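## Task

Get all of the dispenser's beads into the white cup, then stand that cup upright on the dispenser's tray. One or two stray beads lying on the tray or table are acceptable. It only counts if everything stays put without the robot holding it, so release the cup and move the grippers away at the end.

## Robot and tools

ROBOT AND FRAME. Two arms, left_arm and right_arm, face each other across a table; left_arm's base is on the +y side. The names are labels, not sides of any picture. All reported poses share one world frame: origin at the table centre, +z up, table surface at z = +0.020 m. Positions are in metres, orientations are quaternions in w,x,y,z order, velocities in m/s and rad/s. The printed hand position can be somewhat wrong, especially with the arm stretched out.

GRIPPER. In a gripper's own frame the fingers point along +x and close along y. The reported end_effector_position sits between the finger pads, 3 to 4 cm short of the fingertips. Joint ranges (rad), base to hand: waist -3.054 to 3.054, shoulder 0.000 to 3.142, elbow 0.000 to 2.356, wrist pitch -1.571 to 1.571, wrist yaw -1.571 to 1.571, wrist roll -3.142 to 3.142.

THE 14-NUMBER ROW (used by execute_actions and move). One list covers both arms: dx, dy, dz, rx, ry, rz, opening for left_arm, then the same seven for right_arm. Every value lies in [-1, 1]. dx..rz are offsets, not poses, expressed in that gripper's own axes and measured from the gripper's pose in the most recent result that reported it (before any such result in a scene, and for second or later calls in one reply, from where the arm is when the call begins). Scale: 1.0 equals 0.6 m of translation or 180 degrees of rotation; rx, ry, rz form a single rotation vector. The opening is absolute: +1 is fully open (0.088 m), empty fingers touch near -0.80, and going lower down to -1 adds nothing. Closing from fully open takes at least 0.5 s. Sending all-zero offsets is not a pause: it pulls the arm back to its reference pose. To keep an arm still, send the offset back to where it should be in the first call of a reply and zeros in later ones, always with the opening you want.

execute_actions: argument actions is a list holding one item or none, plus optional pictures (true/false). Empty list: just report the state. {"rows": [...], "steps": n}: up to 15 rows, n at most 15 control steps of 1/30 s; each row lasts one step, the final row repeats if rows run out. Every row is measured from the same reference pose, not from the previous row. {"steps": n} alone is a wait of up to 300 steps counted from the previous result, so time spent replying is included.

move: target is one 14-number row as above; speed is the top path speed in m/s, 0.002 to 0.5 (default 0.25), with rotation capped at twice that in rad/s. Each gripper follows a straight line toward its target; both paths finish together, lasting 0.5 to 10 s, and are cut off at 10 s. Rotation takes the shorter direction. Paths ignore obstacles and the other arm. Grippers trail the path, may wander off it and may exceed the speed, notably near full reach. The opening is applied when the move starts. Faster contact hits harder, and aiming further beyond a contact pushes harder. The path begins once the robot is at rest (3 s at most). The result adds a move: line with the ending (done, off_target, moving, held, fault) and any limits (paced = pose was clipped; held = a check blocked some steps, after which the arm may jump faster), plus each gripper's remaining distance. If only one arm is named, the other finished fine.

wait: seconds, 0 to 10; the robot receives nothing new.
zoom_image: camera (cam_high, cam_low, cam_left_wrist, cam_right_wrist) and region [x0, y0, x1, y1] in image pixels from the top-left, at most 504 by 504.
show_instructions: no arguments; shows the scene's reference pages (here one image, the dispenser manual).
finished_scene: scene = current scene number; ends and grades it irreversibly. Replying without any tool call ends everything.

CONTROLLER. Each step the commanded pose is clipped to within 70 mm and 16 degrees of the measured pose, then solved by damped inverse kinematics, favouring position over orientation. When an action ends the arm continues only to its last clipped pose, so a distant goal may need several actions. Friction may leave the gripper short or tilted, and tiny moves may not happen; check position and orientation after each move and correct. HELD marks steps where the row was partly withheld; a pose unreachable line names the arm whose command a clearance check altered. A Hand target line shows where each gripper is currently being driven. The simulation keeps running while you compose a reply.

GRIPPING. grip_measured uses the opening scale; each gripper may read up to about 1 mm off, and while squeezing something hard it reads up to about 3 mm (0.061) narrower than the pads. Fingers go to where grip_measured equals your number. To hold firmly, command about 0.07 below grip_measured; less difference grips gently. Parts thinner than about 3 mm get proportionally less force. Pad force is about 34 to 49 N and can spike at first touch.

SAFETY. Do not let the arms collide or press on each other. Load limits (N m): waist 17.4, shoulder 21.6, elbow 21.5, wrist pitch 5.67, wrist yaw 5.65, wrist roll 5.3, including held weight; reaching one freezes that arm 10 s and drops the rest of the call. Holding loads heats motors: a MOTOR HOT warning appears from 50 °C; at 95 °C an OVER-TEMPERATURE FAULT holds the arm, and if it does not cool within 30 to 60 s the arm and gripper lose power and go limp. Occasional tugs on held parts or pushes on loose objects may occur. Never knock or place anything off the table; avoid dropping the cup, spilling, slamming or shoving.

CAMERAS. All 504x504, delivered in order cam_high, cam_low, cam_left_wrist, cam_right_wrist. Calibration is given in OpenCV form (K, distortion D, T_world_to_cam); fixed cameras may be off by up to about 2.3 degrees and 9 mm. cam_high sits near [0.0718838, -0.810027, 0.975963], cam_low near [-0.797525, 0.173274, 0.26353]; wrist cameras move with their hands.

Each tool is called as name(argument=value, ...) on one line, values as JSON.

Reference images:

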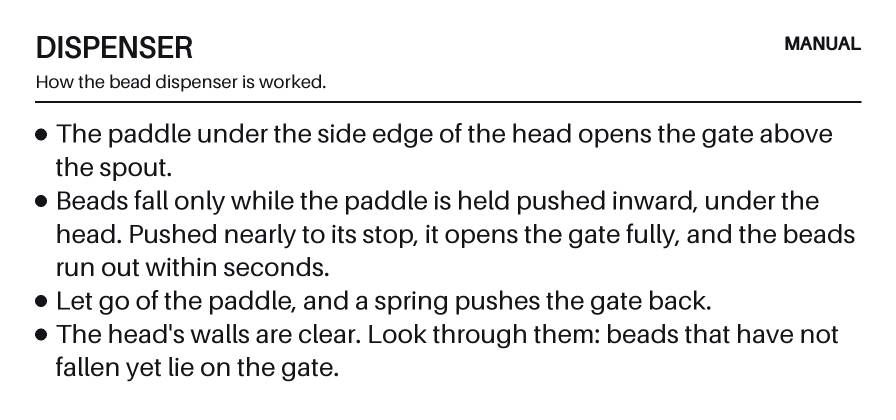

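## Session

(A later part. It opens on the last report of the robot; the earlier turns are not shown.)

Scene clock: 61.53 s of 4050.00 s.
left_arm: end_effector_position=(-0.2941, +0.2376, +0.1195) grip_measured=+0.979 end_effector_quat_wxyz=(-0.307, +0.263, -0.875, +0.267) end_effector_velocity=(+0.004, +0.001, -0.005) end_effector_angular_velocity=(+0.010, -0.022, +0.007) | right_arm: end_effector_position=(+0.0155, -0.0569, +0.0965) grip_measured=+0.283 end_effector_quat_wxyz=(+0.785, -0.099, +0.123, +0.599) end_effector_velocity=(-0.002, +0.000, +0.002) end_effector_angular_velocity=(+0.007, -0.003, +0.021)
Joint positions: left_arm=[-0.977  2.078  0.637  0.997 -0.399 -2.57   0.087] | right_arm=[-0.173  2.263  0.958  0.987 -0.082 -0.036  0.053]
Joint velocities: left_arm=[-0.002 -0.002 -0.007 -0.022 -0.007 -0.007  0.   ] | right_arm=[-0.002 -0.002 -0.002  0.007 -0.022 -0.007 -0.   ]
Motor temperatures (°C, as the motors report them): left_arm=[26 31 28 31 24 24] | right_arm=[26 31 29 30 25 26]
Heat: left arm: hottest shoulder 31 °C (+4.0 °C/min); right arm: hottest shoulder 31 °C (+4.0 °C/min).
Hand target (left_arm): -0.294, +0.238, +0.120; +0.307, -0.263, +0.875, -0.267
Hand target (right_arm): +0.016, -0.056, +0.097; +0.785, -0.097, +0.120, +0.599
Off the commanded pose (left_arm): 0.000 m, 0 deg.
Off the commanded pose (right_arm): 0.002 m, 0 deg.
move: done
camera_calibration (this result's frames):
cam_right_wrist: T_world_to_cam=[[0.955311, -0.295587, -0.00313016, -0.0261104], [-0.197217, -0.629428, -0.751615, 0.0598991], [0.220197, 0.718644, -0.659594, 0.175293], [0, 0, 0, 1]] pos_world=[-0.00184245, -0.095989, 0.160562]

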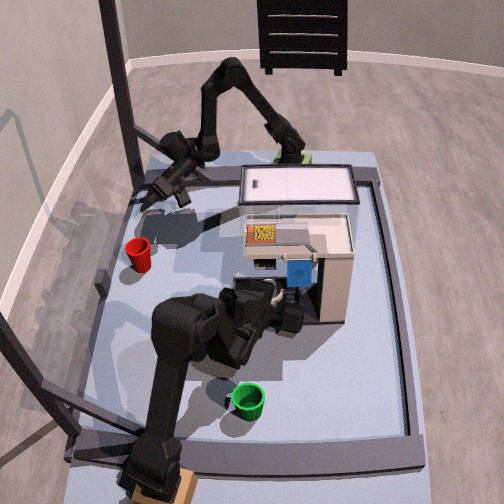

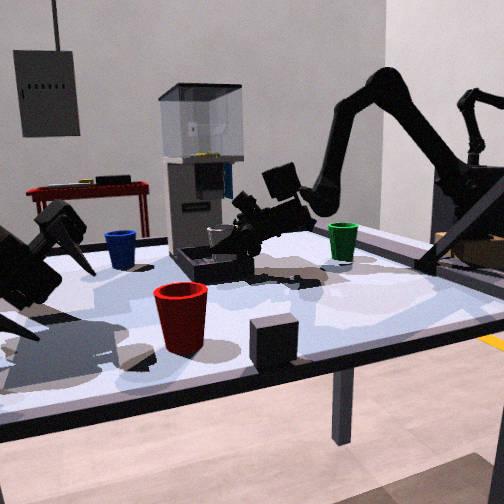

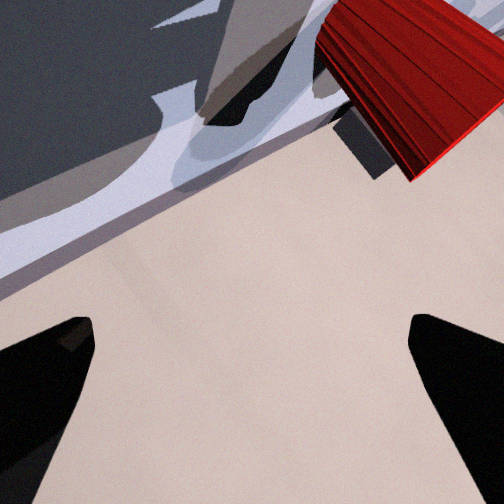

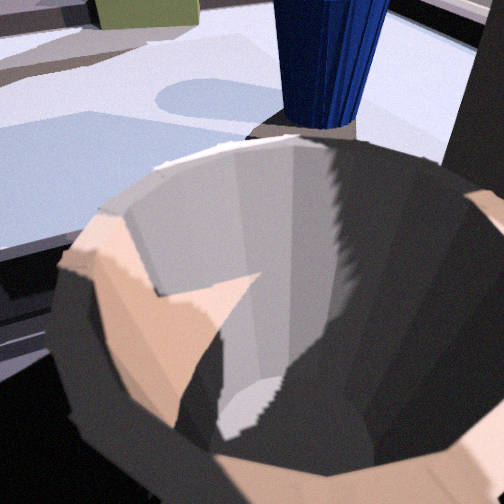

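move(target=[0,0,0,0,0,0,1,0.043,0.011,0.016,0,-0.008,0,0.2], speed=0.04)

move(target=[0,0,0,0,0,0,1,0.006,0.0,-0.018,0,0,0,0.2], speed=0.02)

Scene clock: 66.17 s of 4050.00 s.
left_arm: end_effector_position=(-0.2941, +0.2376, +0.1195) grip_measured=+0.979 end_effector_quat_wxyz=(-0.307, +0.263, -0.875, +0.267) end_effector_velocity=(+0.001, +0.000, -0.001) end_effector_angular_velocity=(+0.004, -0.003, +0.007) | right_arm: end_effector_position=(+0.0168, -0.0329, +0.0967) grip_measured=+0.283 end_effector_quat_wxyz=(+0.786, -0.095, +0.115, +0.600) end_effector_velocity=(+0.001, +0.002, -0.001) end_effector_angular_velocity=(-0.005, -0.008, -0.002)
Joint positions: left_arm=[-0.977  2.078  0.637  0.997 -0.399 -2.57   0.087] | right_arm=[-0.156  2.319  1.063  0.956 -0.066 -0.032  0.053]
Joint velocities: left_arm=[-0.002 -0.002 -0.002 -0.007 -0.007 -0.007 -0.   ] | right_arm=[ 0.002  0.007  0.012 -0.007  0.007 -0.007 -0.   ]
Motor temperatures (°C, as the motors report them): left_arm=[26 31 29 32 24 24] | right_arm=[26 32 29 31 25 26]
Heat: left arm: hottest wrist pitch 32 °C (+5.1 °C/min); right arm: hottest shoulder 32 °C (+5.1 °C/min).
Hand target (left_arm): -0.294, +0.238, +0.120; +0.307, -0.263, +0.875, -0.267
Hand target (right_arm): +0.016, -0.029, +0.097; +0.786, -0.092, +0.113, +0.600
Off the commanded pose (left_arm): 0.000 m, 0 deg.
Off the commanded pose (right_arm): 0.004 m, 0 deg.
After step 90, 0.57 s passed at rest.
move: done
camera_calibration (this result's frames):
cam_right_wrist: T_world_to_cam=[[0.955766, -0.294126, -0.00114662, -0.0203773], [-0.190755, -0.616884, -0.763588, 0.076904], [0.223884, 0.73003, -0.645703, 0.156867], [0, 0, 0, 1]] pos_world=[-0.000974248, -0.0730703, 0.159989]

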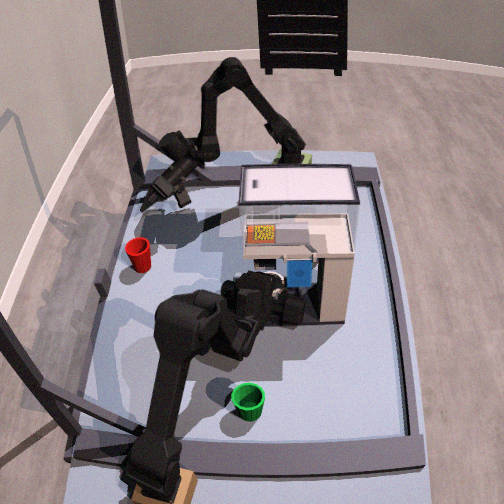

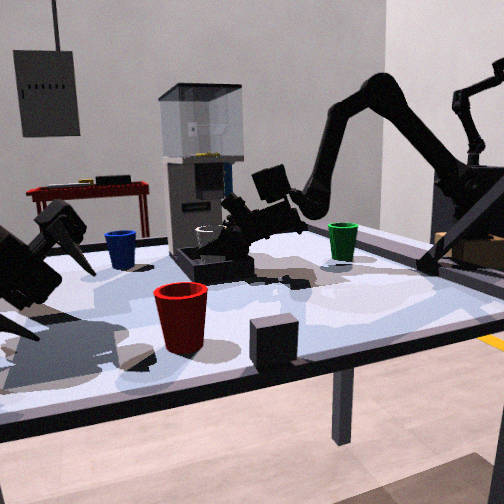

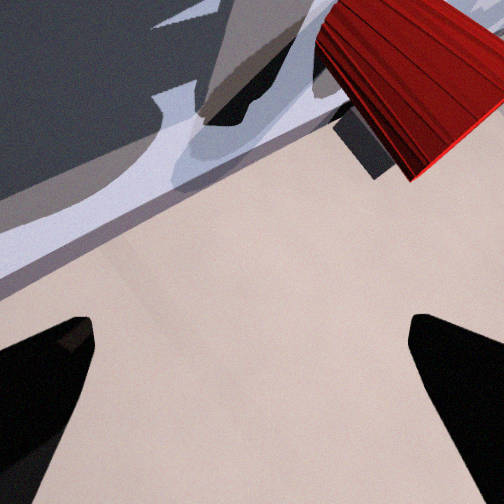

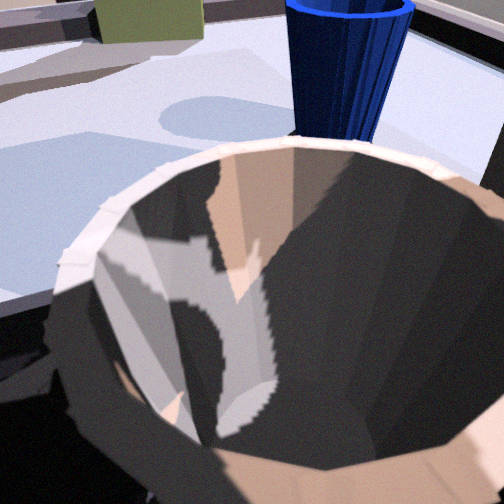

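Scene clock: 66.97 s of 4050.00 s.
left_arm: end_effector_position=(-0.2941, +0.2376, +0.1195) grip_measured=+0.979 end_effector_quat_wxyz=(-0.307, +0.263, -0.875, +0.267) end_effector_velocity=(+0.004, -0.001, -0.006) end_effector_angular_velocity=(+0.010, -0.022, +0.012) | right_arm: end_effector_position=(+0.0170, -0.0324, +0.0943) grip_measured=+0.283 end_effector_quat_wxyz=(+0.787, -0.091, +0.108, +0.601) end_effector_velocity=(-0.000, -0.000, -0.001) end_effector_angular_velocity=(-0.000, -0.010, -0.003)
Joint positions: left_arm=[-0.977  2.078  0.637  0.997 -0.399 -2.57   0.087] | right_arm=[-0.156  2.338  1.063  0.992 -0.066 -0.032  0.053]
Joint velocities: left_arm=[ 0.002  0.002 -0.002 -0.022 -0.007 -0.007 -0.   ] | right_arm=[ 0.002  0.002 -0.002  0.007  0.007 -0.007 -0.   ]
Motor temperatures (°C, as the motors report them): left_arm=[26 31 29 32 24 24] | right_arm=[26 32 29 31 25 26]
Heat: left arm: hottest wrist pitch 32 °C (+5.0 °C/min); right arm: hottest shoulder 32 °C (+5.0 °C/min).
Hand target (left_arm): -0.294, +0.238, +0.120; +0.307, -0.263, +0.875, -0.267
Hand target (right_arm): +0.017, -0.033, +0.085; +0.786, -0.095, +0.115, +0.600
Off the commanded pose (left_arm): 0.000 m, 0 deg.
Off the commanded pose (right_arm): 0.009 m, 1 deg.
move: off_target (right_arm)
camera_calibration (this result's frames):
cam_right_wrist: T_world_to_cam=[[0.95577, -0.294113, -0.00052081, -0.0204609], [-0.186589, -0.604981, -0.774069, 0.0767386], [0.227349, 0.73993, -0.633101, 0.153938], [0, 0, 0, 1]] pos_world=[-0.00112327, -0.0734961, 0.156849]

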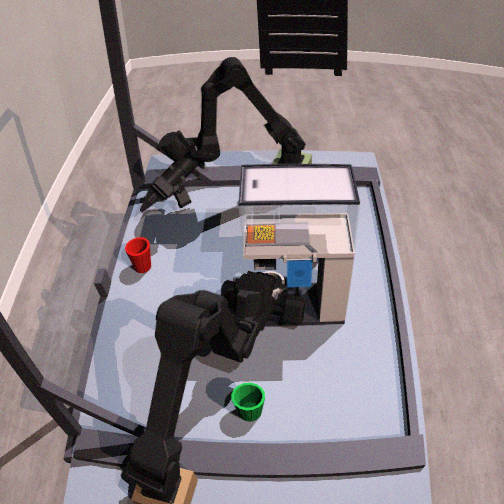

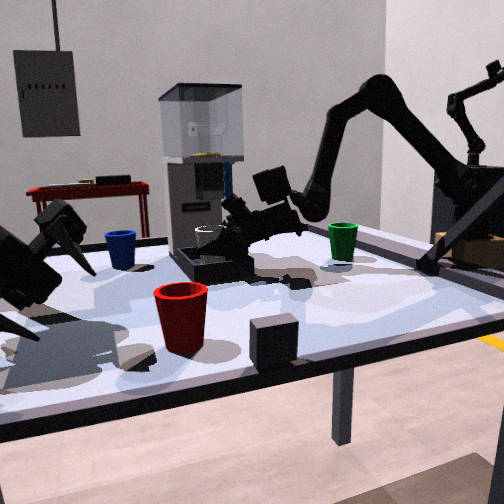

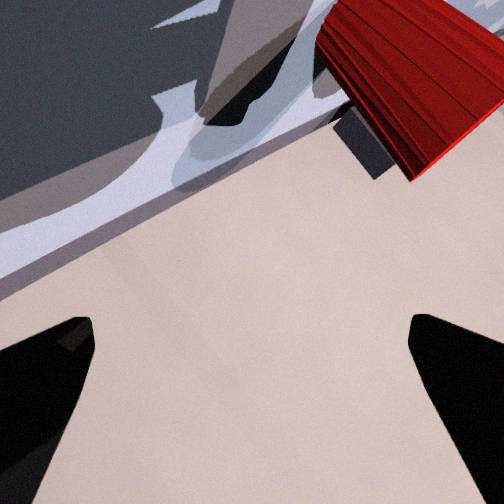

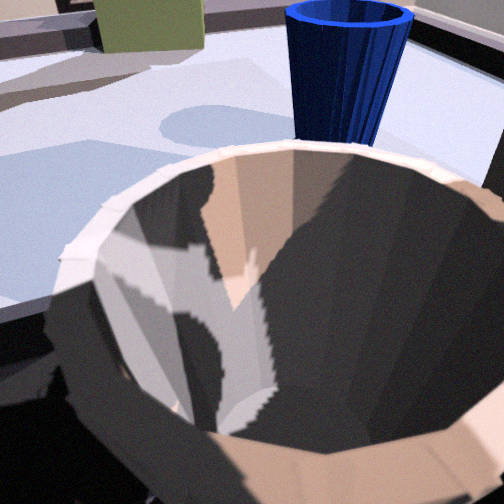

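execute_actions(actions=[{"rows":[[0,0,0,0,0,0,1,0,0,0.004,0,0,0,0.85]],"steps":15}], pictures=false)

move(target=[0,0,0,0,0,0,1,-0.2,0,0.0,0,0,0,0.85], speed=0.1)

Scene clock: 69.80 s of 4050.00 s.
left_arm: end_effector_position=(-0.2941, +0.2376, +0.1195) grip_measured=+0.979 end_effector_quat_wxyz=(-0.307, +0.263, -0.875, +0.267) end_effector_velocity=(+0.001, +0.000, -0.001) end_effector_angular_velocity=(-0.006, -0.013, +0.001) | right_arm: end_effector_position=(+0.0179, -0.0329, +0.0932) grip_measured=+0.833 end_effector_quat_wxyz=(+0.787, -0.092, +0.110, +0.600) end_effector_velocity=(+0.005, -0.003, -0.004) end_effector_angular_velocity=(-0.026, -0.011, +0.001)
Joint positions: left_arm=[-0.977  2.078  0.637  0.997 -0.399 -2.57   0.087] | right_arm=[-0.157  2.339  1.063  0.988 -0.066 -0.033  0.08 ]
Joint velocities: left_arm=[-0.002 -0.002 -0.002 -0.007 -0.007  0.007 -0.   ] | right_arm=[-0.012 -0.002 -0.002 -0.022 -0.007 -0.022  0.005]
Motor temperatures (°C, as the motors report them): left_arm=[26 32 29 32 24 24] | right_arm=[26 32 29 31 25 26]
Heat: left arm: hottest shoulder 32 °C (+5.0 °C/min); right arm: hottest shoulder 32 °C (+4.0 °C/min).
Hand target (left_arm): -0.294, +0.238, +0.120; +0.307, -0.263, +0.875, -0.267
Hand target (right_arm): +0.017, -0.032, +0.097; +0.787, -0.090, +0.108, +0.601
Off the commanded pose (left_arm): 0.000 m, 0 deg.
Off the commanded pose (right_arm): 0.004 m, 0 deg.
Steps of this call (steps 1 to 70: nothing new was sent; steps 71 to 85: all 15 steps of this action). Readings (end_effector_position):
71: left_arm (-0.2941, +0.2376, +0.1195) | right_arm (+0.0170, -0.0323, +0.0943)
72: left_arm (-0.2941, +0.2376, +0.1195) | right_arm (+0.0169, -0.0324, +0.0939)
74: left_arm (-0.2941, +0.2376, +0.1195) | right_arm (+0.0159, -0.0322, +0.0935)
78: left_arm (-0.2941, +0.2376, +0.1195) | right_arm (+0.0159, -0.0323, +0.0933)
85: the state above

Scene clock: 71.77 s of 4050.00 s.
left_arm: end_effector_position=(-0.2941, +0.2376, +0.1195) grip_measured=+0.979 end_effector_quat_wxyz=(-0.307, +0.263, -0.875, +0.267) end_effector_velocity=(+0.002, +0.003, -0.003) end_effector_angular_velocity=(+0.012, -0.006, -0.006) | right_arm: end_effector_position=(-0.0119, -0.1417, +0.1247) grip_measured=+0.847 end_effector_quat_wxyz=(+0.788, -0.092, +0.114, +0.598) end_effector_velocity=(+0.001, -0.004, -0.000) end_effector_angular_velocity=(-0.008, -0.002, +0.002)
Joint positions: left_arm=[-0.977  2.078  0.637  0.997 -0.399 -2.57   0.087] | right_arm=[-0.184  1.993  0.555  1.143 -0.088 -0.036  0.08 ]
Joint velocities: left_arm=[-0.002 -0.002 -0.007 -0.007  0.007 -0.007 -0.   ] | right_arm=[-0.007 -0.012 -0.012 -0.007 -0.007 -0.007 -0.   ]
Motor temperatures (°C, as the motors report them): left_arm=[26 32 29 32 24 24] | right_arm=[26 32 29 31 25 26]
Heat: left arm: hottest shoulder 32 °C (+5.0 °C/min); right arm: hottest shoulder 32 °C (+4.0 °C/min).
Hand target (left_arm): -0.294, +0.238, +0.120; +0.307, -0.263, +0.875, -0.267
Hand target (right_arm): -0.012, -0.144, +0.128; +0.787, -0.092, +0.110, +0.600
Off the commanded pose (left_arm): 0.000 m, 0 deg.
Off the commanded pose (right_arm): 0.003 m, 1 deg.
move: done
camera_calibration (this result's frames):
cam_right_wrist: T_world_to_cam=[[0.953914, -0.300062, -0.00336551, -0.0255833], [-0.194975, -0.611234, -0.767058, 0.026895], [0.228108, 0.732363, -0.641569, 0.260698], [0, 0, 0, 1]] pos_world=[-0.0298191, -0.182163, 0.1878]

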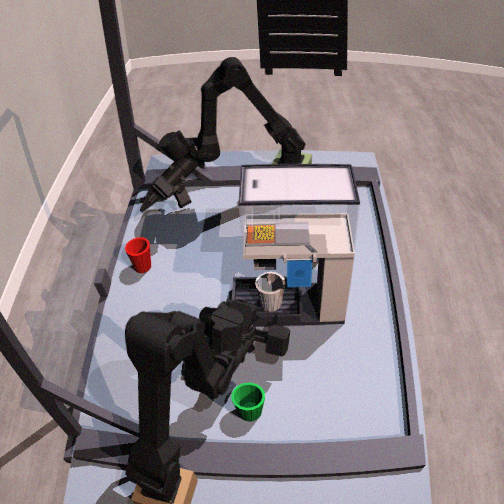

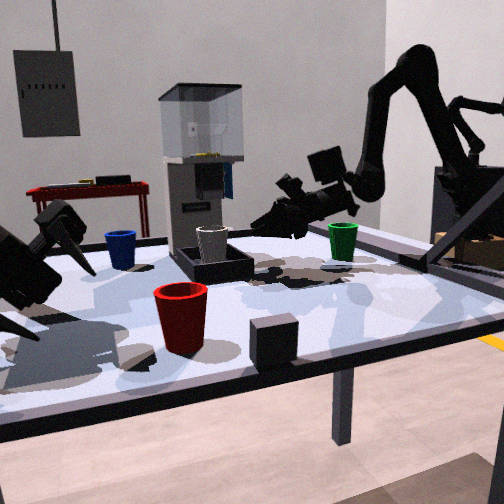

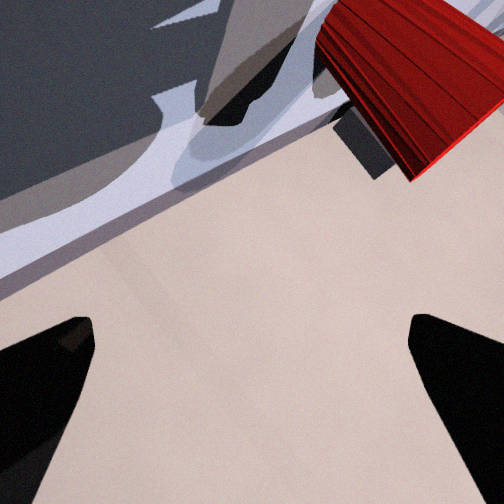

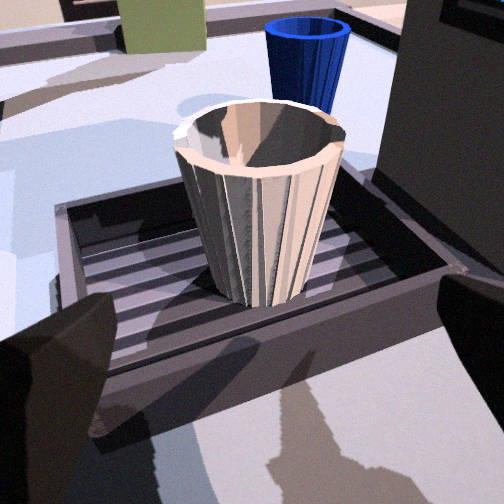

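zoom_image(camera="cam_high", region=[210, 210, 370, 340])

zoom_image(camera="cam_low", region=[150, 140, 290, 295])

Region (210, 210, 370, 340) of cam_high's 504x504 image, scaled by 3.150, with more detail than that image has; it fills the top 410 rows of this view, and the rest is white.

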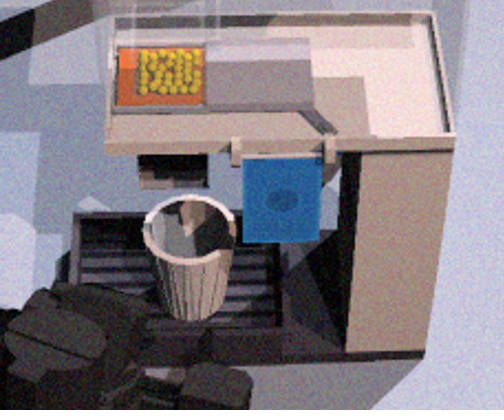

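Region (150, 140, 290, 295) of cam_low's 504x504 image, scaled by 3.252, with more detail than that image has; it fills the left 455 columns of this view, and the rest is white.

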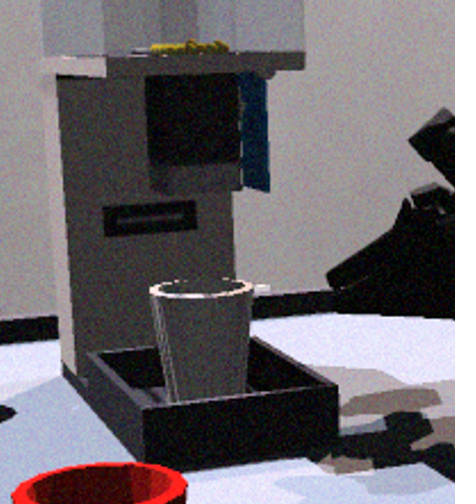

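move(target=[0,0,0,0,0,0,1,0.2,0,0.0,0,0,0,0.85], speed=0.1)

execute_actions(actions=[{"rows":[[0,0,0,0,0,0,1,0,0,0,0,0,0,0.2]],"steps":15}], pictures=false)

move(target=[0,0,0,0,0,0,1,0.01,0.028,0.012,0,0,0,0.2], speed=0.03)

Scene clock: 78.73 s of 4050.00 s.
left_arm: end_effector_position=(-0.2941, +0.2376, +0.1195) grip_measured=+0.979 end_effector_quat_wxyz=(-0.307, +0.263, -0.875, +0.267) end_effector_velocity=(+0.001, -0.002, +0.002) end_effector_angular_velocity=(-0.000, +0.011, +0.012) | right_arm: end_effector_position=(+0.0186, -0.0332, +0.0937) grip_measured=+0.847 end_effector_quat_wxyz=(+0.787, -0.091, +0.110, +0.600) end_effector_velocity=(-0.000, +0.001, -0.007) end_effector_angular_velocity=(-0.032, +0.002, -0.003)
Joint positions: left_arm=[-0.977  2.078  0.637  0.997 -0.399 -2.57   0.087] | right_arm=[-0.16   2.337  1.062  0.988 -0.069 -0.031  0.08 ]
Joint velocities: left_arm=[ 0.002 -0.002 -0.002  0.007 -0.007 -0.007 -0.   ] | right_arm=[ 0.002  0.007  0.012 -0.037  0.007 -0.007  0.   ]
Motor temperatures (°C, as the motors report them): left_arm=[26 32 29 32 24 24] | right_arm=[26 32 29 32 25 26]
Heat: left arm: hottest shoulder 32 °C (+4.0 °C/min); right arm: hottest shoulder 32 °C (+3.0 °C/min).
Hand target (left_arm): -0.294, +0.238, +0.120; +0.307, -0.263, +0.875, -0.267
Hand target (right_arm): +0.019, -0.032, +0.089; +0.788, -0.092, +0.114, +0.598
Off the commanded pose (left_arm): 0.000 m, 0 deg.
Off the commanded pose (right_arm): 0.004 m, 0 deg.
After step 90, 2.23 s passed at rest.
move: done
camera_calibration (this result's frames):
cam_right_wrist: T_world_to_cam=[[0.955189, -0.295985, -0.00250416, -0.0221843], [-0.190021, -0.606697, -0.771888, 0.0759285], [0.226948, 0.737775, -0.635754, 0.15405], [0, 0, 0, 1]] pos_world=[0.000656897, -0.0741549, 0.156491]

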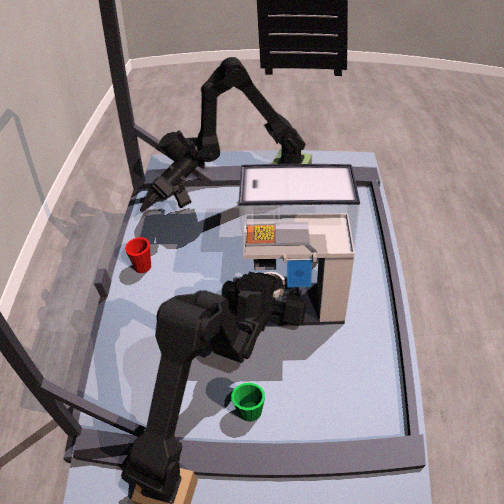

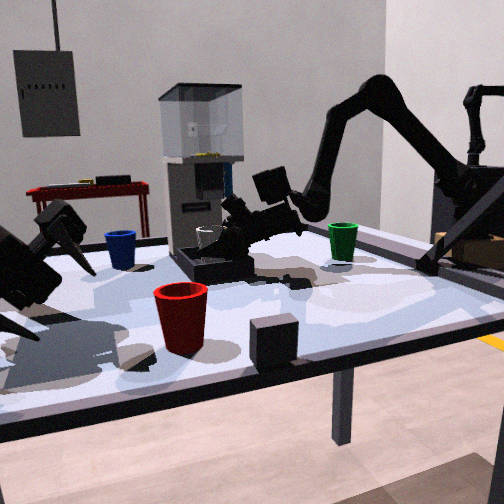

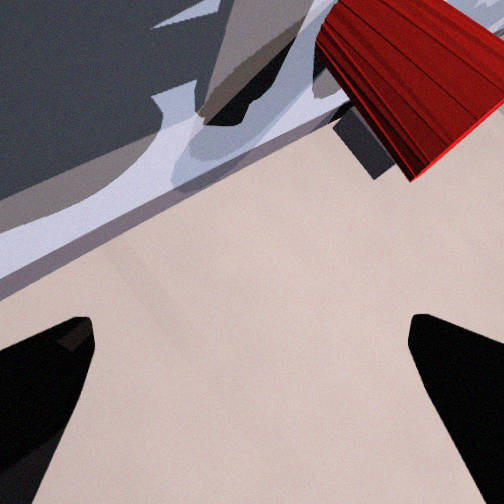

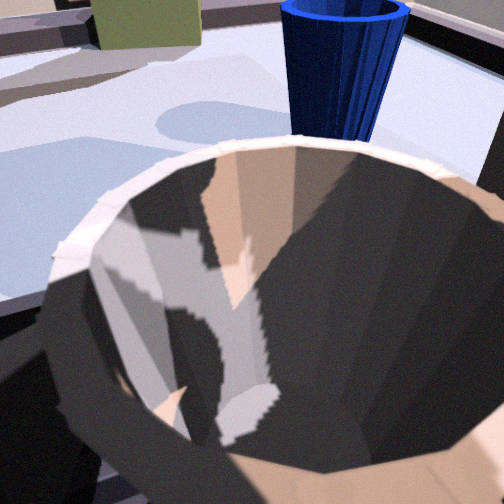

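Scene clock: 79.23 s of 4050.00 s.
left_arm: end_effector_position=(-0.2941, +0.2376, +0.1195) grip_measured=+0.979 end_effector_quat_wxyz=(-0.307, +0.263, -0.875, +0.267) end_effector_velocity=(-0.000, -0.002, +0.004) end_effector_angular_velocity=(-0.018, +0.004, +0.015) | right_arm: end_effector_position=(+0.0191, -0.0332, +0.0939) grip_measured=+0.278 end_effector_quat_wxyz=(+0.788, -0.090, +0.110, +0.599) end_effector_velocity=(-0.003, -0.001, -0.004) end_effector_angular_velocity=(-0.021, +0.006, +0.021)
Joint positions: left_arm=[-0.977  2.078  0.637  0.997 -0.399 -2.57   0.087] | right_arm=[-0.16   2.337  1.063  0.988 -0.067 -0.031  0.053]
Joint velocities: left_arm=[-0.002 -0.002  0.002  0.007 -0.022  0.007 -0.   ] | right_arm=[-0.002 -0.002 -0.002 -0.022 -0.022 -0.007 -0.   ]
Motor temperatures (°C, as the motors report them): left_arm=[26 32 29 32 24 24] | right_arm=[26 32 29 32 25 26]
Heat: left arm: hottest shoulder 32 °C (+4.1 °C/min); right arm: hottest shoulder 32 °C (+3.0 °C/min).
Hand target (left_arm): -0.294, +0.238, +0.120; +0.307, -0.263, +0.875, -0.267
Hand target (right_arm): +0.019, -0.033, +0.094; +0.787, -0.091, +0.110, +0.600
Off the commanded pose (left_arm): 0.000 m, 0 deg.
Off the commanded pose (right_arm): 0.001 m, 0 deg.
Steps of this call (steps 1 to 15: all 15 steps of this action). Readings (end_effector_position):
1: left_arm (-0.2941, +0.2376, +0.1195) | right_arm (+0.0187, -0.0331, +0.0939)
2: left_arm (-0.2941, +0.2376, +0.1195) | right_arm (+0.0187, -0.0331, +0.0939)
4: left_arm (-0.2941, +0.2376, +0.1195) | right_arm (+0.0191, -0.0333, +0.0939)
8: left_arm (-0.2941, +0.2376, +0.1195) | right_arm (+0.0191, -0.0332, +0.0939)
15: the state above

Scene clock: 80.43 s of 4050.00 s.
left_arm: end_effector_position=(-0.2941, +0.2376, +0.1195) grip_measured=+0.979 end_effector_quat_wxyz=(-0.307, +0.263, -0.875, +0.267) end_effector_velocity=(+0.005, -0.001, -0.005) end_effector_angular_velocity=(+0.000, -0.031, +0.006) | right_arm: end_effector_position=(+0.0088, -0.0259, +0.0944) grip_measured=+0.278 end_effector_quat_wxyz=(+0.789, -0.095, +0.113, +0.596) end_effector_velocity=(+0.000, -0.001, -0.002) end_effector_angular_velocity=(-0.014, +0.014, +0.002)
Joint positions: left_arm=[-0.977  2.078  0.637  0.997 -0.399 -2.57   0.087] | right_arm=[-0.127  2.337  1.083  0.958 -0.027 -0.024  0.053]
Joint velocities: left_arm=[ 0.002 -0.002 -0.007 -0.022 -0.007  0.007 -0.   ] | right_arm=[-0.002 -0.002  0.002 -0.022 -0.007  0.007  0.   ]
Motor temperatures (°C, as the motors report them): left_arm=[26 32 29 32 24 24] | right_arm=[26 33 29 32 25 26]
Heat: left arm: hottest shoulder 32 °C (+4.0 °C/min); right arm: hottest shoulder 33 °C (+4.0 °C/min).
Hand target (left_arm): -0.294, +0.238, +0.120; +0.307, -0.263, +0.875, -0.267
Hand target (right_arm): +0.005, -0.021, +0.099; +0.788, -0.090, +0.110, +0.600
Off the commanded pose (left_arm): 0.000 m, 0 deg.
Off the commanded pose (right_arm): 0.008 m, 1 deg.
move: done
camera_calibration (this result's frames):
cam_right_wrist: T_world_to_cam=[[0.952633, -0.304107, 0.00294089, -0.0113583], [-0.193432, -0.613342, -0.765765, 0.0783028], [0.234678, 0.728924, -0.643114, 0.151673], [0, 0, 0, 1]] pos_world=[-0.00962781, -0.0659858, 0.157538]

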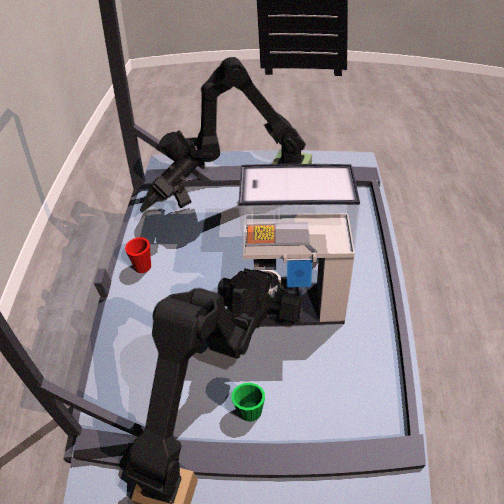

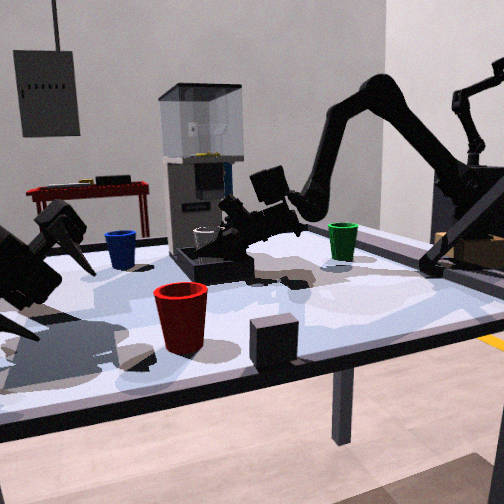

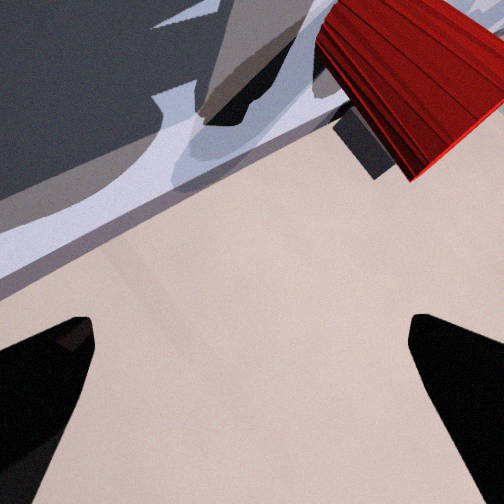

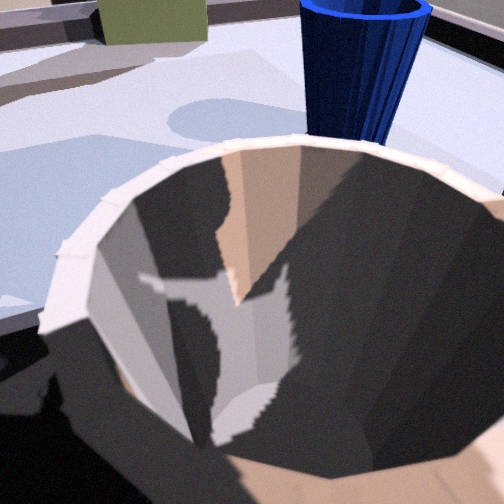

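execute_actions(actions=[{"rows":[[0,0,0,0,0,0,1,0,0,0,0,0,0,0.85]],"steps":15}], pictures=false)

move(target=[0,0,0,0,0,0,1,-0.2,0,0.0,0,0,0,0.85], speed=0.12)

move(target=[0,0,0,0,0,0,1,-0.027,-0.173,0.095,-0.013,-0.069,0.042,-0.85], speed=0.12)

Scene clock: 86.97 s of 4050.00 s.
left_arm: end_effector_position=(-0.2941, +0.2376, +0.1195) grip_measured=+0.979 end_effector_quat_wxyz=(-0.307, +0.263, -0.875, +0.267) end_effector_velocity=(-0.001, -0.000, +0.000) end_effector_angular_velocity=(+0.009, +0.003, -0.001) | right_arm: end_effector_position=(+0.0096, -0.0260, +0.0947) grip_measured=+0.832 end_effector_quat_wxyz=(+0.790, -0.094, +0.113, +0.595) end_effector_velocity=(+0.000, -0.000, +0.002) end_effector_angular_velocity=(+0.006, -0.007, +0.007)
Joint positions: left_arm=[-0.977  2.078  0.637  0.997 -0.399 -2.57   0.087] | right_arm=[-0.128  2.337  1.083  0.959 -0.027 -0.023  0.08 ]
Joint velocities: left_arm=[ 0.002 -0.002  0.002 -0.007  0.007 -0.007 -0.   ] | right_arm=[-0.002 -0.002 -0.002  0.007 -0.007 -0.007  0.005]
Motor temperatures (°C, as the motors report them): left_arm=[26 32 29 33 24 24] | right_arm=[26 34 29 32 25 26]
Heat: left arm: hottest wrist pitch 33 °C (+4.0 °C/min); right arm: hottest shoulder 34 °C (+5.0 °C/min).
Hand target (left_arm): -0.294, +0.238, +0.120; +0.307, -0.263, +0.875, -0.267
Hand target (right_arm): +0.009, -0.026, +0.094; +0.789, -0.095, +0.113, +0.596
Off the commanded pose (left_arm): 0.000 m, 0 deg.
Off the commanded pose (right_arm): 0.001 m, 0 deg.
Steps of this call (steps 1 to 90: nothing new was sent; then 3.03 s passed at rest; steps 91 to 105: all 15 steps of this action). Readings (end_effector_position):
91: left_arm (-0.2941, +0.2376, +0.1195) | right_arm (+0.0088, -0.0258, +0.0944)
92: left_arm (-0.2941, +0.2376, +0.1195) | right_arm (+0.0088, -0.0258, +0.0943)
94: left_arm (-0.2941, +0.2376, +0.1195) | right_arm (+0.0092, -0.0260, +0.0943)
98: left_arm (-0.2941, +0.2376, +0.1195) | right_arm (+0.0096, -0.0260, +0.0947)
105: the state above

Scene clock: 88.77 s of 4050.00 s.
left_arm: end_effector_position=(-0.2941, +0.2376, +0.1195) grip_measured=+0.979 end_effector_quat_wxyz=(-0.307, +0.263, -0.875, +0.267) end_effector_velocity=(+0.001, +0.000, -0.001) end_effector_angular_velocity=(+0.004, -0.003, +0.007) | right_arm: end_effector_position=(-0.0214, -0.1341, +0.1273) grip_measured=+0.847 end_effector_quat_wxyz=(+0.791, -0.095, +0.116, +0.593) end_effector_velocity=(-0.003, -0.003, -0.000) end_effector_angular_velocity=(-0.007, +0.002, +0.021)
Joint positions: left_arm=[-0.977  2.078  0.637  0.997 -0.399 -2.57   0.087] | right_arm=[-0.138  1.981  0.574  1.106 -0.032 -0.023  0.08 ]
Joint velocities: left_arm=[-0.002 -0.002 -0.002 -0.007 -0.007 -0.007 -0.   ] | right_arm=[-0.002 -0.012 -0.012 -0.007 -0.022 -0.007 -0.   ]
Motor temperatures (°C, as the motors report them): left_arm=[26 32 29 33 24 24] | right_arm=[26 34 29 32 25 26]
Heat: left arm: hottest wrist pitch 33 °C (+4.0 °C/min); right arm: hottest shoulder 34 °C (+5.0 °C/min).
Hand target (left_arm): -0.294, +0.238, +0.120; +0.307, -0.263, +0.875, -0.267
Hand target (right_arm): -0.022, -0.136, +0.130; +0.790, -0.094, +0.113, +0.595
Off the commanded pose (left_arm): 0.000 m, 0 deg.
Off the commanded pose (right_arm): 0.003 m, 0 deg.
move: done
camera_calibration (this result's frames):
cam_right_wrist: T_world_to_cam=[[0.950594, -0.310438, 0.00038134, -0.0161659], [-0.200645, -0.615334, -0.762303, 0.0304019], [0.236882, 0.724564, -0.64722, 0.25877], [0, 0, 0, 1]] pos_world=[-0.0398308, -0.173806, 0.190663]

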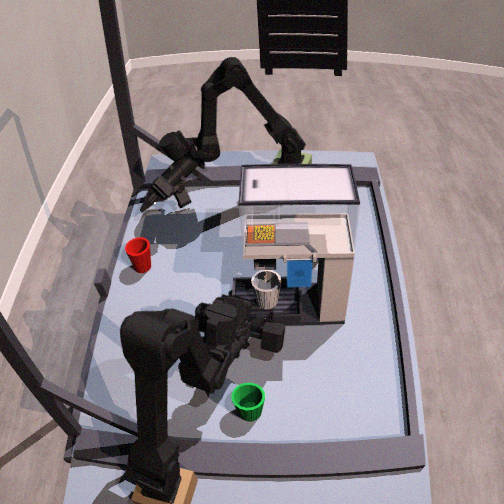

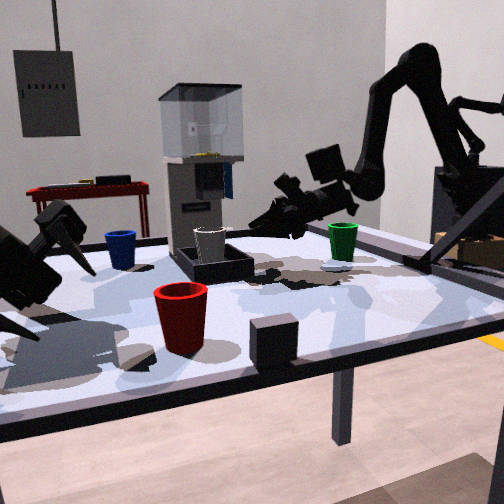

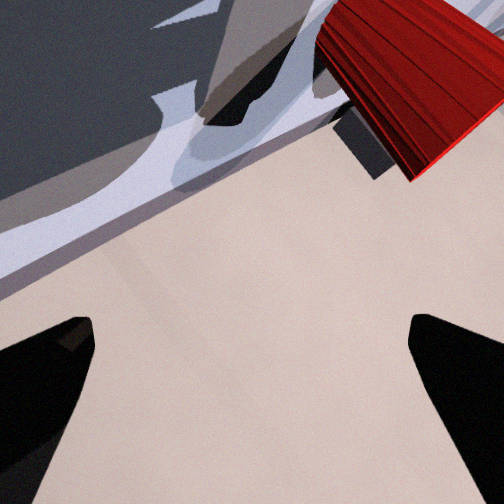

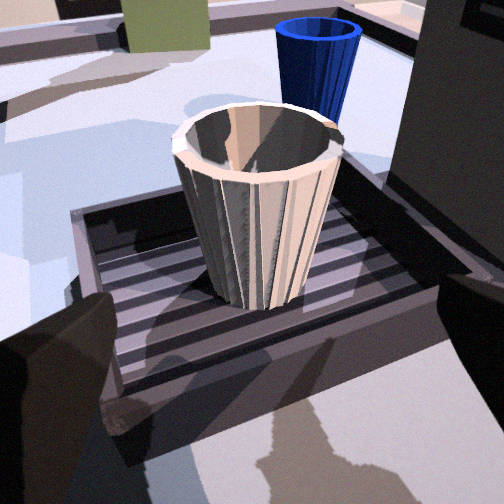

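Scene clock: 90.30 s of 4050.00 s.
left_arm: end_effector_position=(-0.2941, +0.2376, +0.1195) grip_measured=+0.979 end_effector_quat_wxyz=(-0.307, +0.263, -0.875, +0.267) end_effector_velocity=(-0.002, +0.001, +0.003) end_effector_angular_velocity=(-0.002, +0.015, +0.002) | right_arm: end_effector_position=(+0.0763, -0.1626, +0.1843) grip_measured=-0.816 end_effector_quat_wxyz=(+0.757, -0.042, +0.029, +0.651) end_effector_velocity=(+0.000, -0.001, -0.001) end_effector_angular_velocity=(-0.007, +0.004, +0.025)
Joint positions: left_arm=[-0.977  2.078  0.637  0.997 -0.399 -2.57   0.087] | right_arm=[-0.537  1.962  0.671  1.174 -0.564 -0.089  0.   ]
Joint velocities: left_arm=[-0.007 -0.002  0.002  0.007 -0.007 -0.007 -0.   ] | right_arm=[-0.012 -0.002  0.007 -0.022 -0.037 -0.007  0.   ]
Motor temperatures (°C, as the motors report them): left_arm=[26 32 29 33 24 24] | right_arm=[26 34 29 32 25 26]
Heat: left arm: hottest wrist pitch 33 °C (+4.0 °C/min); right arm: hottest shoulder 34 °C (+5.0 °C/min).
Hand target (left_arm): -0.294, +0.238, +0.120; +0.307, -0.263, +0.875, -0.267
Hand target (right_arm): +0.079, -0.161, +0.187; +0.756, -0.041, +0.024, +0.653
Off the commanded pose (left_arm): 0.000 m, 0 deg.
Off the commanded pose (right_arm): 0.004 m, 1 deg.
move: done
camera_calibration (this result's frames):
cam_right_wrist: T_world_to_cam=[[0.983908, -0.17854, 0.00700661, -0.100145], [-0.0797616, -0.473967, -0.876923, 0.110793], [0.159887, 0.862252, -0.48058, 0.290741], [0, 0, 0, 1]] pos_world=[0.0608844, -0.216059, 0.237583]

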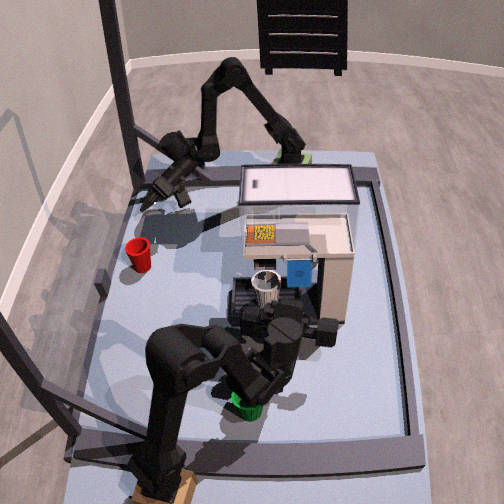

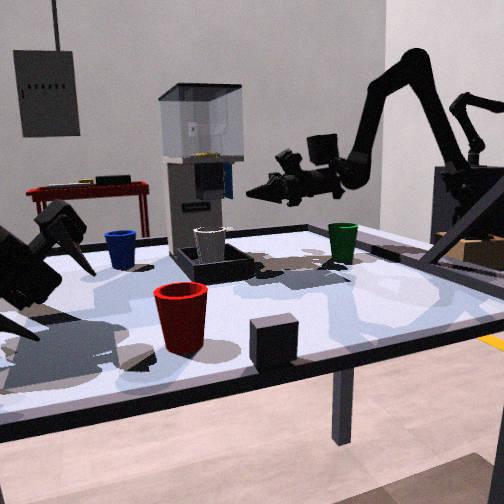

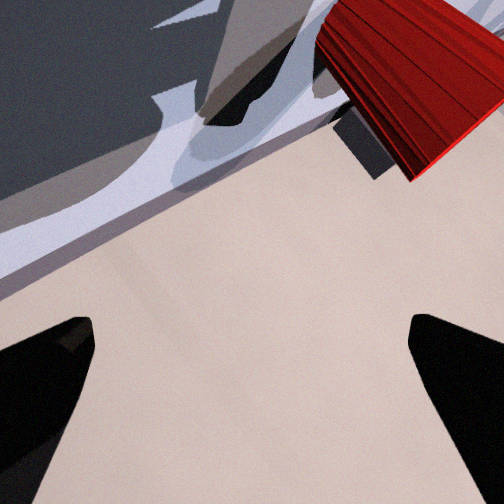

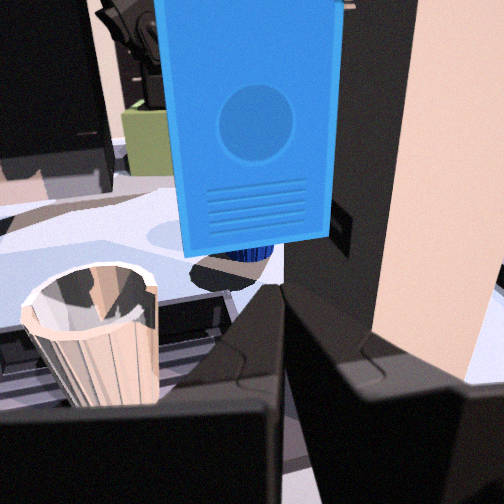

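move(target=[0,0,0,0,0,0,1,0.075,0.012,0.03,0,0,0,-0.85], speed=0.05)

Scene clock: 93.53 s of 4050.00 s.
left_arm: end_effector_position=(-0.2941, +0.2376, +0.1195) grip_measured=+0.979 end_effector_quat_wxyz=(-0.307, +0.263, -0.875, +0.267) end_effector_velocity=(+0.001, -0.002, +0.004) end_effector_angular_velocity=(-0.002, +0.015, +0.012) | right_arm: end_effector_position=(+0.0737, -0.1192, +0.1965) grip_measured=-0.816 end_effector_quat_wxyz=(+0.755, -0.044, +0.030, +0.653) end_effector_velocity=(+0.001, +0.001, -0.003) end_effector_angular_velocity=(-0.012, +0.018, +0.004)
Joint positions: left_arm=[-0.977  2.078  0.637  0.997 -0.399 -2.57   0.087] | right_arm=[-0.451  1.996  0.821  1.059 -0.483 -0.081  0.   ]
Joint velocities: left_arm=[ 0.002 -0.007 -0.002  0.007 -0.007 -0.007 -0.   ] | right_arm=[-0.002  0.002  0.007 -0.022 -0.007  0.007  0.   ]
Motor temperatures (°C, as the motors report them): left_arm=[26 33 29 33 24 24] | right_arm=[26 34 29 32 25 26]
Heat: left arm: hottest shoulder 33 °C (+3.0 °C/min); right arm: hottest shoulder 34 °C (+5.0 °C/min).
Hand target (left_arm): -0.294, +0.238, +0.120; +0.307, -0.263, +0.875, -0.267
Hand target (right_arm): +0.075, -0.115, +0.198; +0.757, -0.042, +0.029, +0.652
Off the commanded pose (left_arm): 0.000 m, 0 deg.
Off the commanded pose (right_arm): 0.004 m, 0 deg.
move: done
camera_calibration (this result's frames):
cam_right_wrist: T_world_to_cam=[[0.984737, -0.173843, 0.00847026, -0.0897712], [-0.0767676, -0.477499, -0.875272, 0.140876], [0.156204, 0.861263, -0.483557, 0.260329], [0, 0, 0, 1]] pos_world=[0.0585512, -0.172549, 0.249949]

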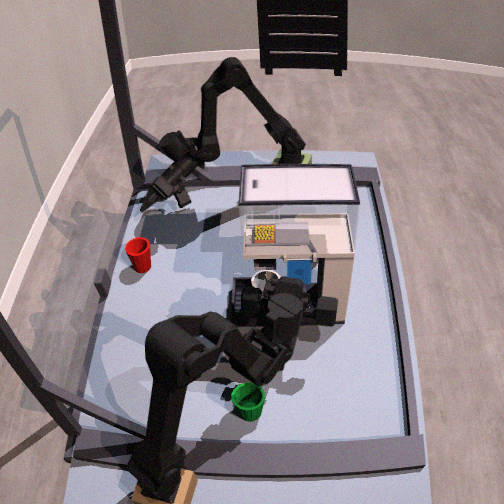

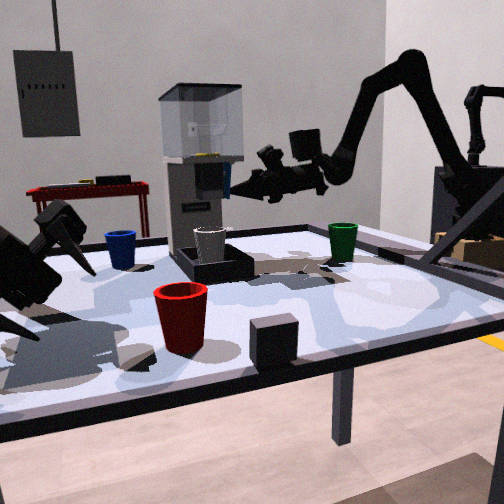

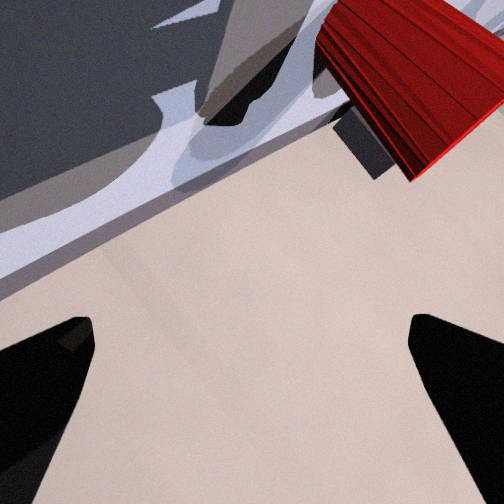

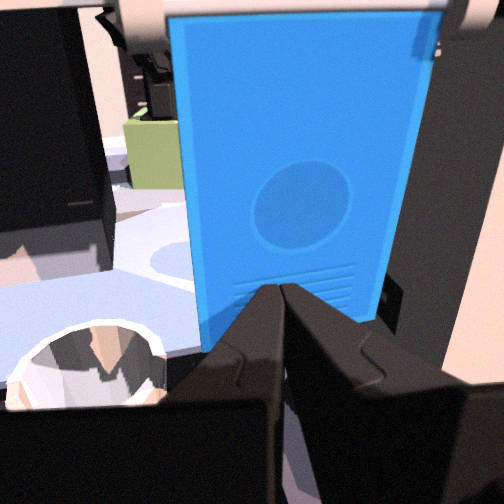

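move(target=[0,0,0,0,0,0,1,0.06,0.008,0.015,0,0,0,-0.85], speed=0.03)

Scene clock: 96.50 s of 4050.00 s.
left_arm: end_effector_position=(-0.2941, +0.2376, +0.1195) grip_measured=+0.979 end_effector_quat_wxyz=(-0.307, +0.263, -0.875, +0.267) end_effector_velocity=(+0.003, -0.001, -0.001) end_effector_angular_velocity=(-0.002, -0.005, +0.020) | right_arm: end_effector_position=(+0.0759, -0.0892, +0.1969) grip_measured=-0.816 end_effector_quat_wxyz=(+0.757, -0.047, +0.036, +0.650) end_effector_velocity=(+0.001, +0.002, -0.000) end_effector_angular_velocity=(-0.006, -0.021, -0.002)
Joint positions: left_arm=[-0.977  2.078  0.637  0.997 -0.399 -2.57   0.087] | right_arm=[-0.405  2.052  0.94   0.984 -0.429 -0.079  0.   ]
Joint velocities: left_arm=[-0.002 -0.002 -0.002 -0.007 -0.022 -0.007 -0.   ] | right_arm=[ 0.002  0.002  0.007 -0.007  0.007 -0.022  0.   ]
Motor temperatures (°C, as the motors report them): left_arm=[26 33 29 33 24 24] | right_arm=[26 34 30 32 25 26]
Heat: left arm: hottest shoulder 33 °C (+3.0 °C/min); right arm: hottest shoulder 34 °C (+5.0 °C/min).
Hand target (left_arm): -0.294, +0.238, +0.120; +0.307, -0.263, +0.875, -0.267
Hand target (right_arm): +0.074, -0.082, +0.202; +0.755, -0.043, +0.030, +0.653
Off the commanded pose (left_arm): 0.000 m, 0 deg.
Off the commanded pose (right_arm): 0.009 m, 1 deg.
move: off_target (right_arm)
camera_calibration (this result's frames):
cam_right_wrist: T_world_to_cam=[[0.983433, -0.181149, 0.00661367, -0.0869277], [-0.0841429, -0.488508, -0.868493, 0.15397], [0.160558, 0.853549, -0.495657, 0.235704], [0, 0, 0, 1]] pos_world=[0.060599, -0.141716, 0.251125]

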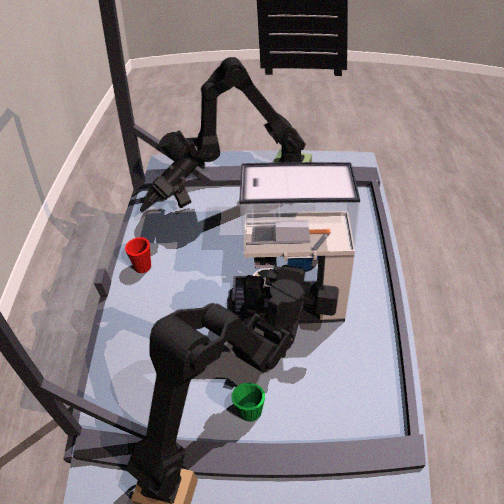

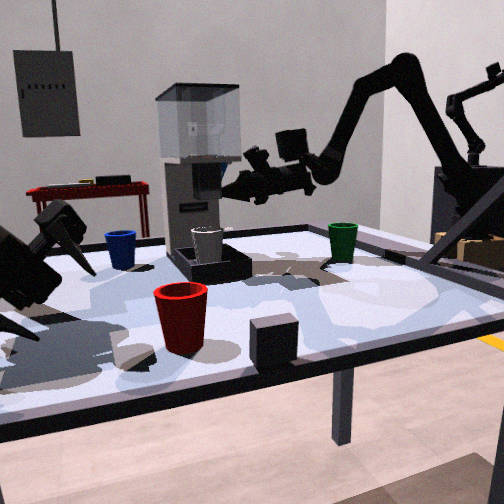

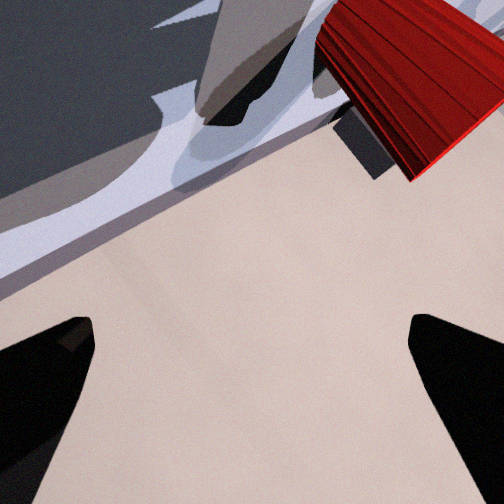

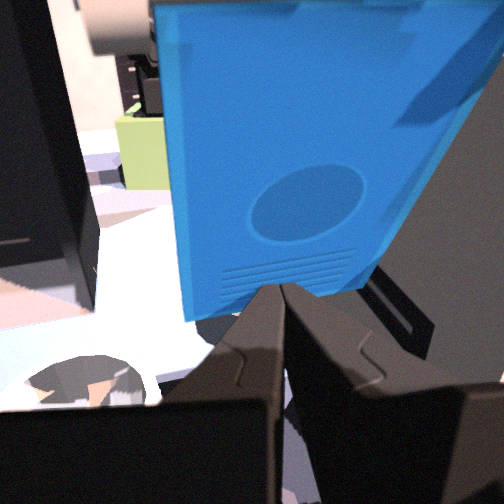

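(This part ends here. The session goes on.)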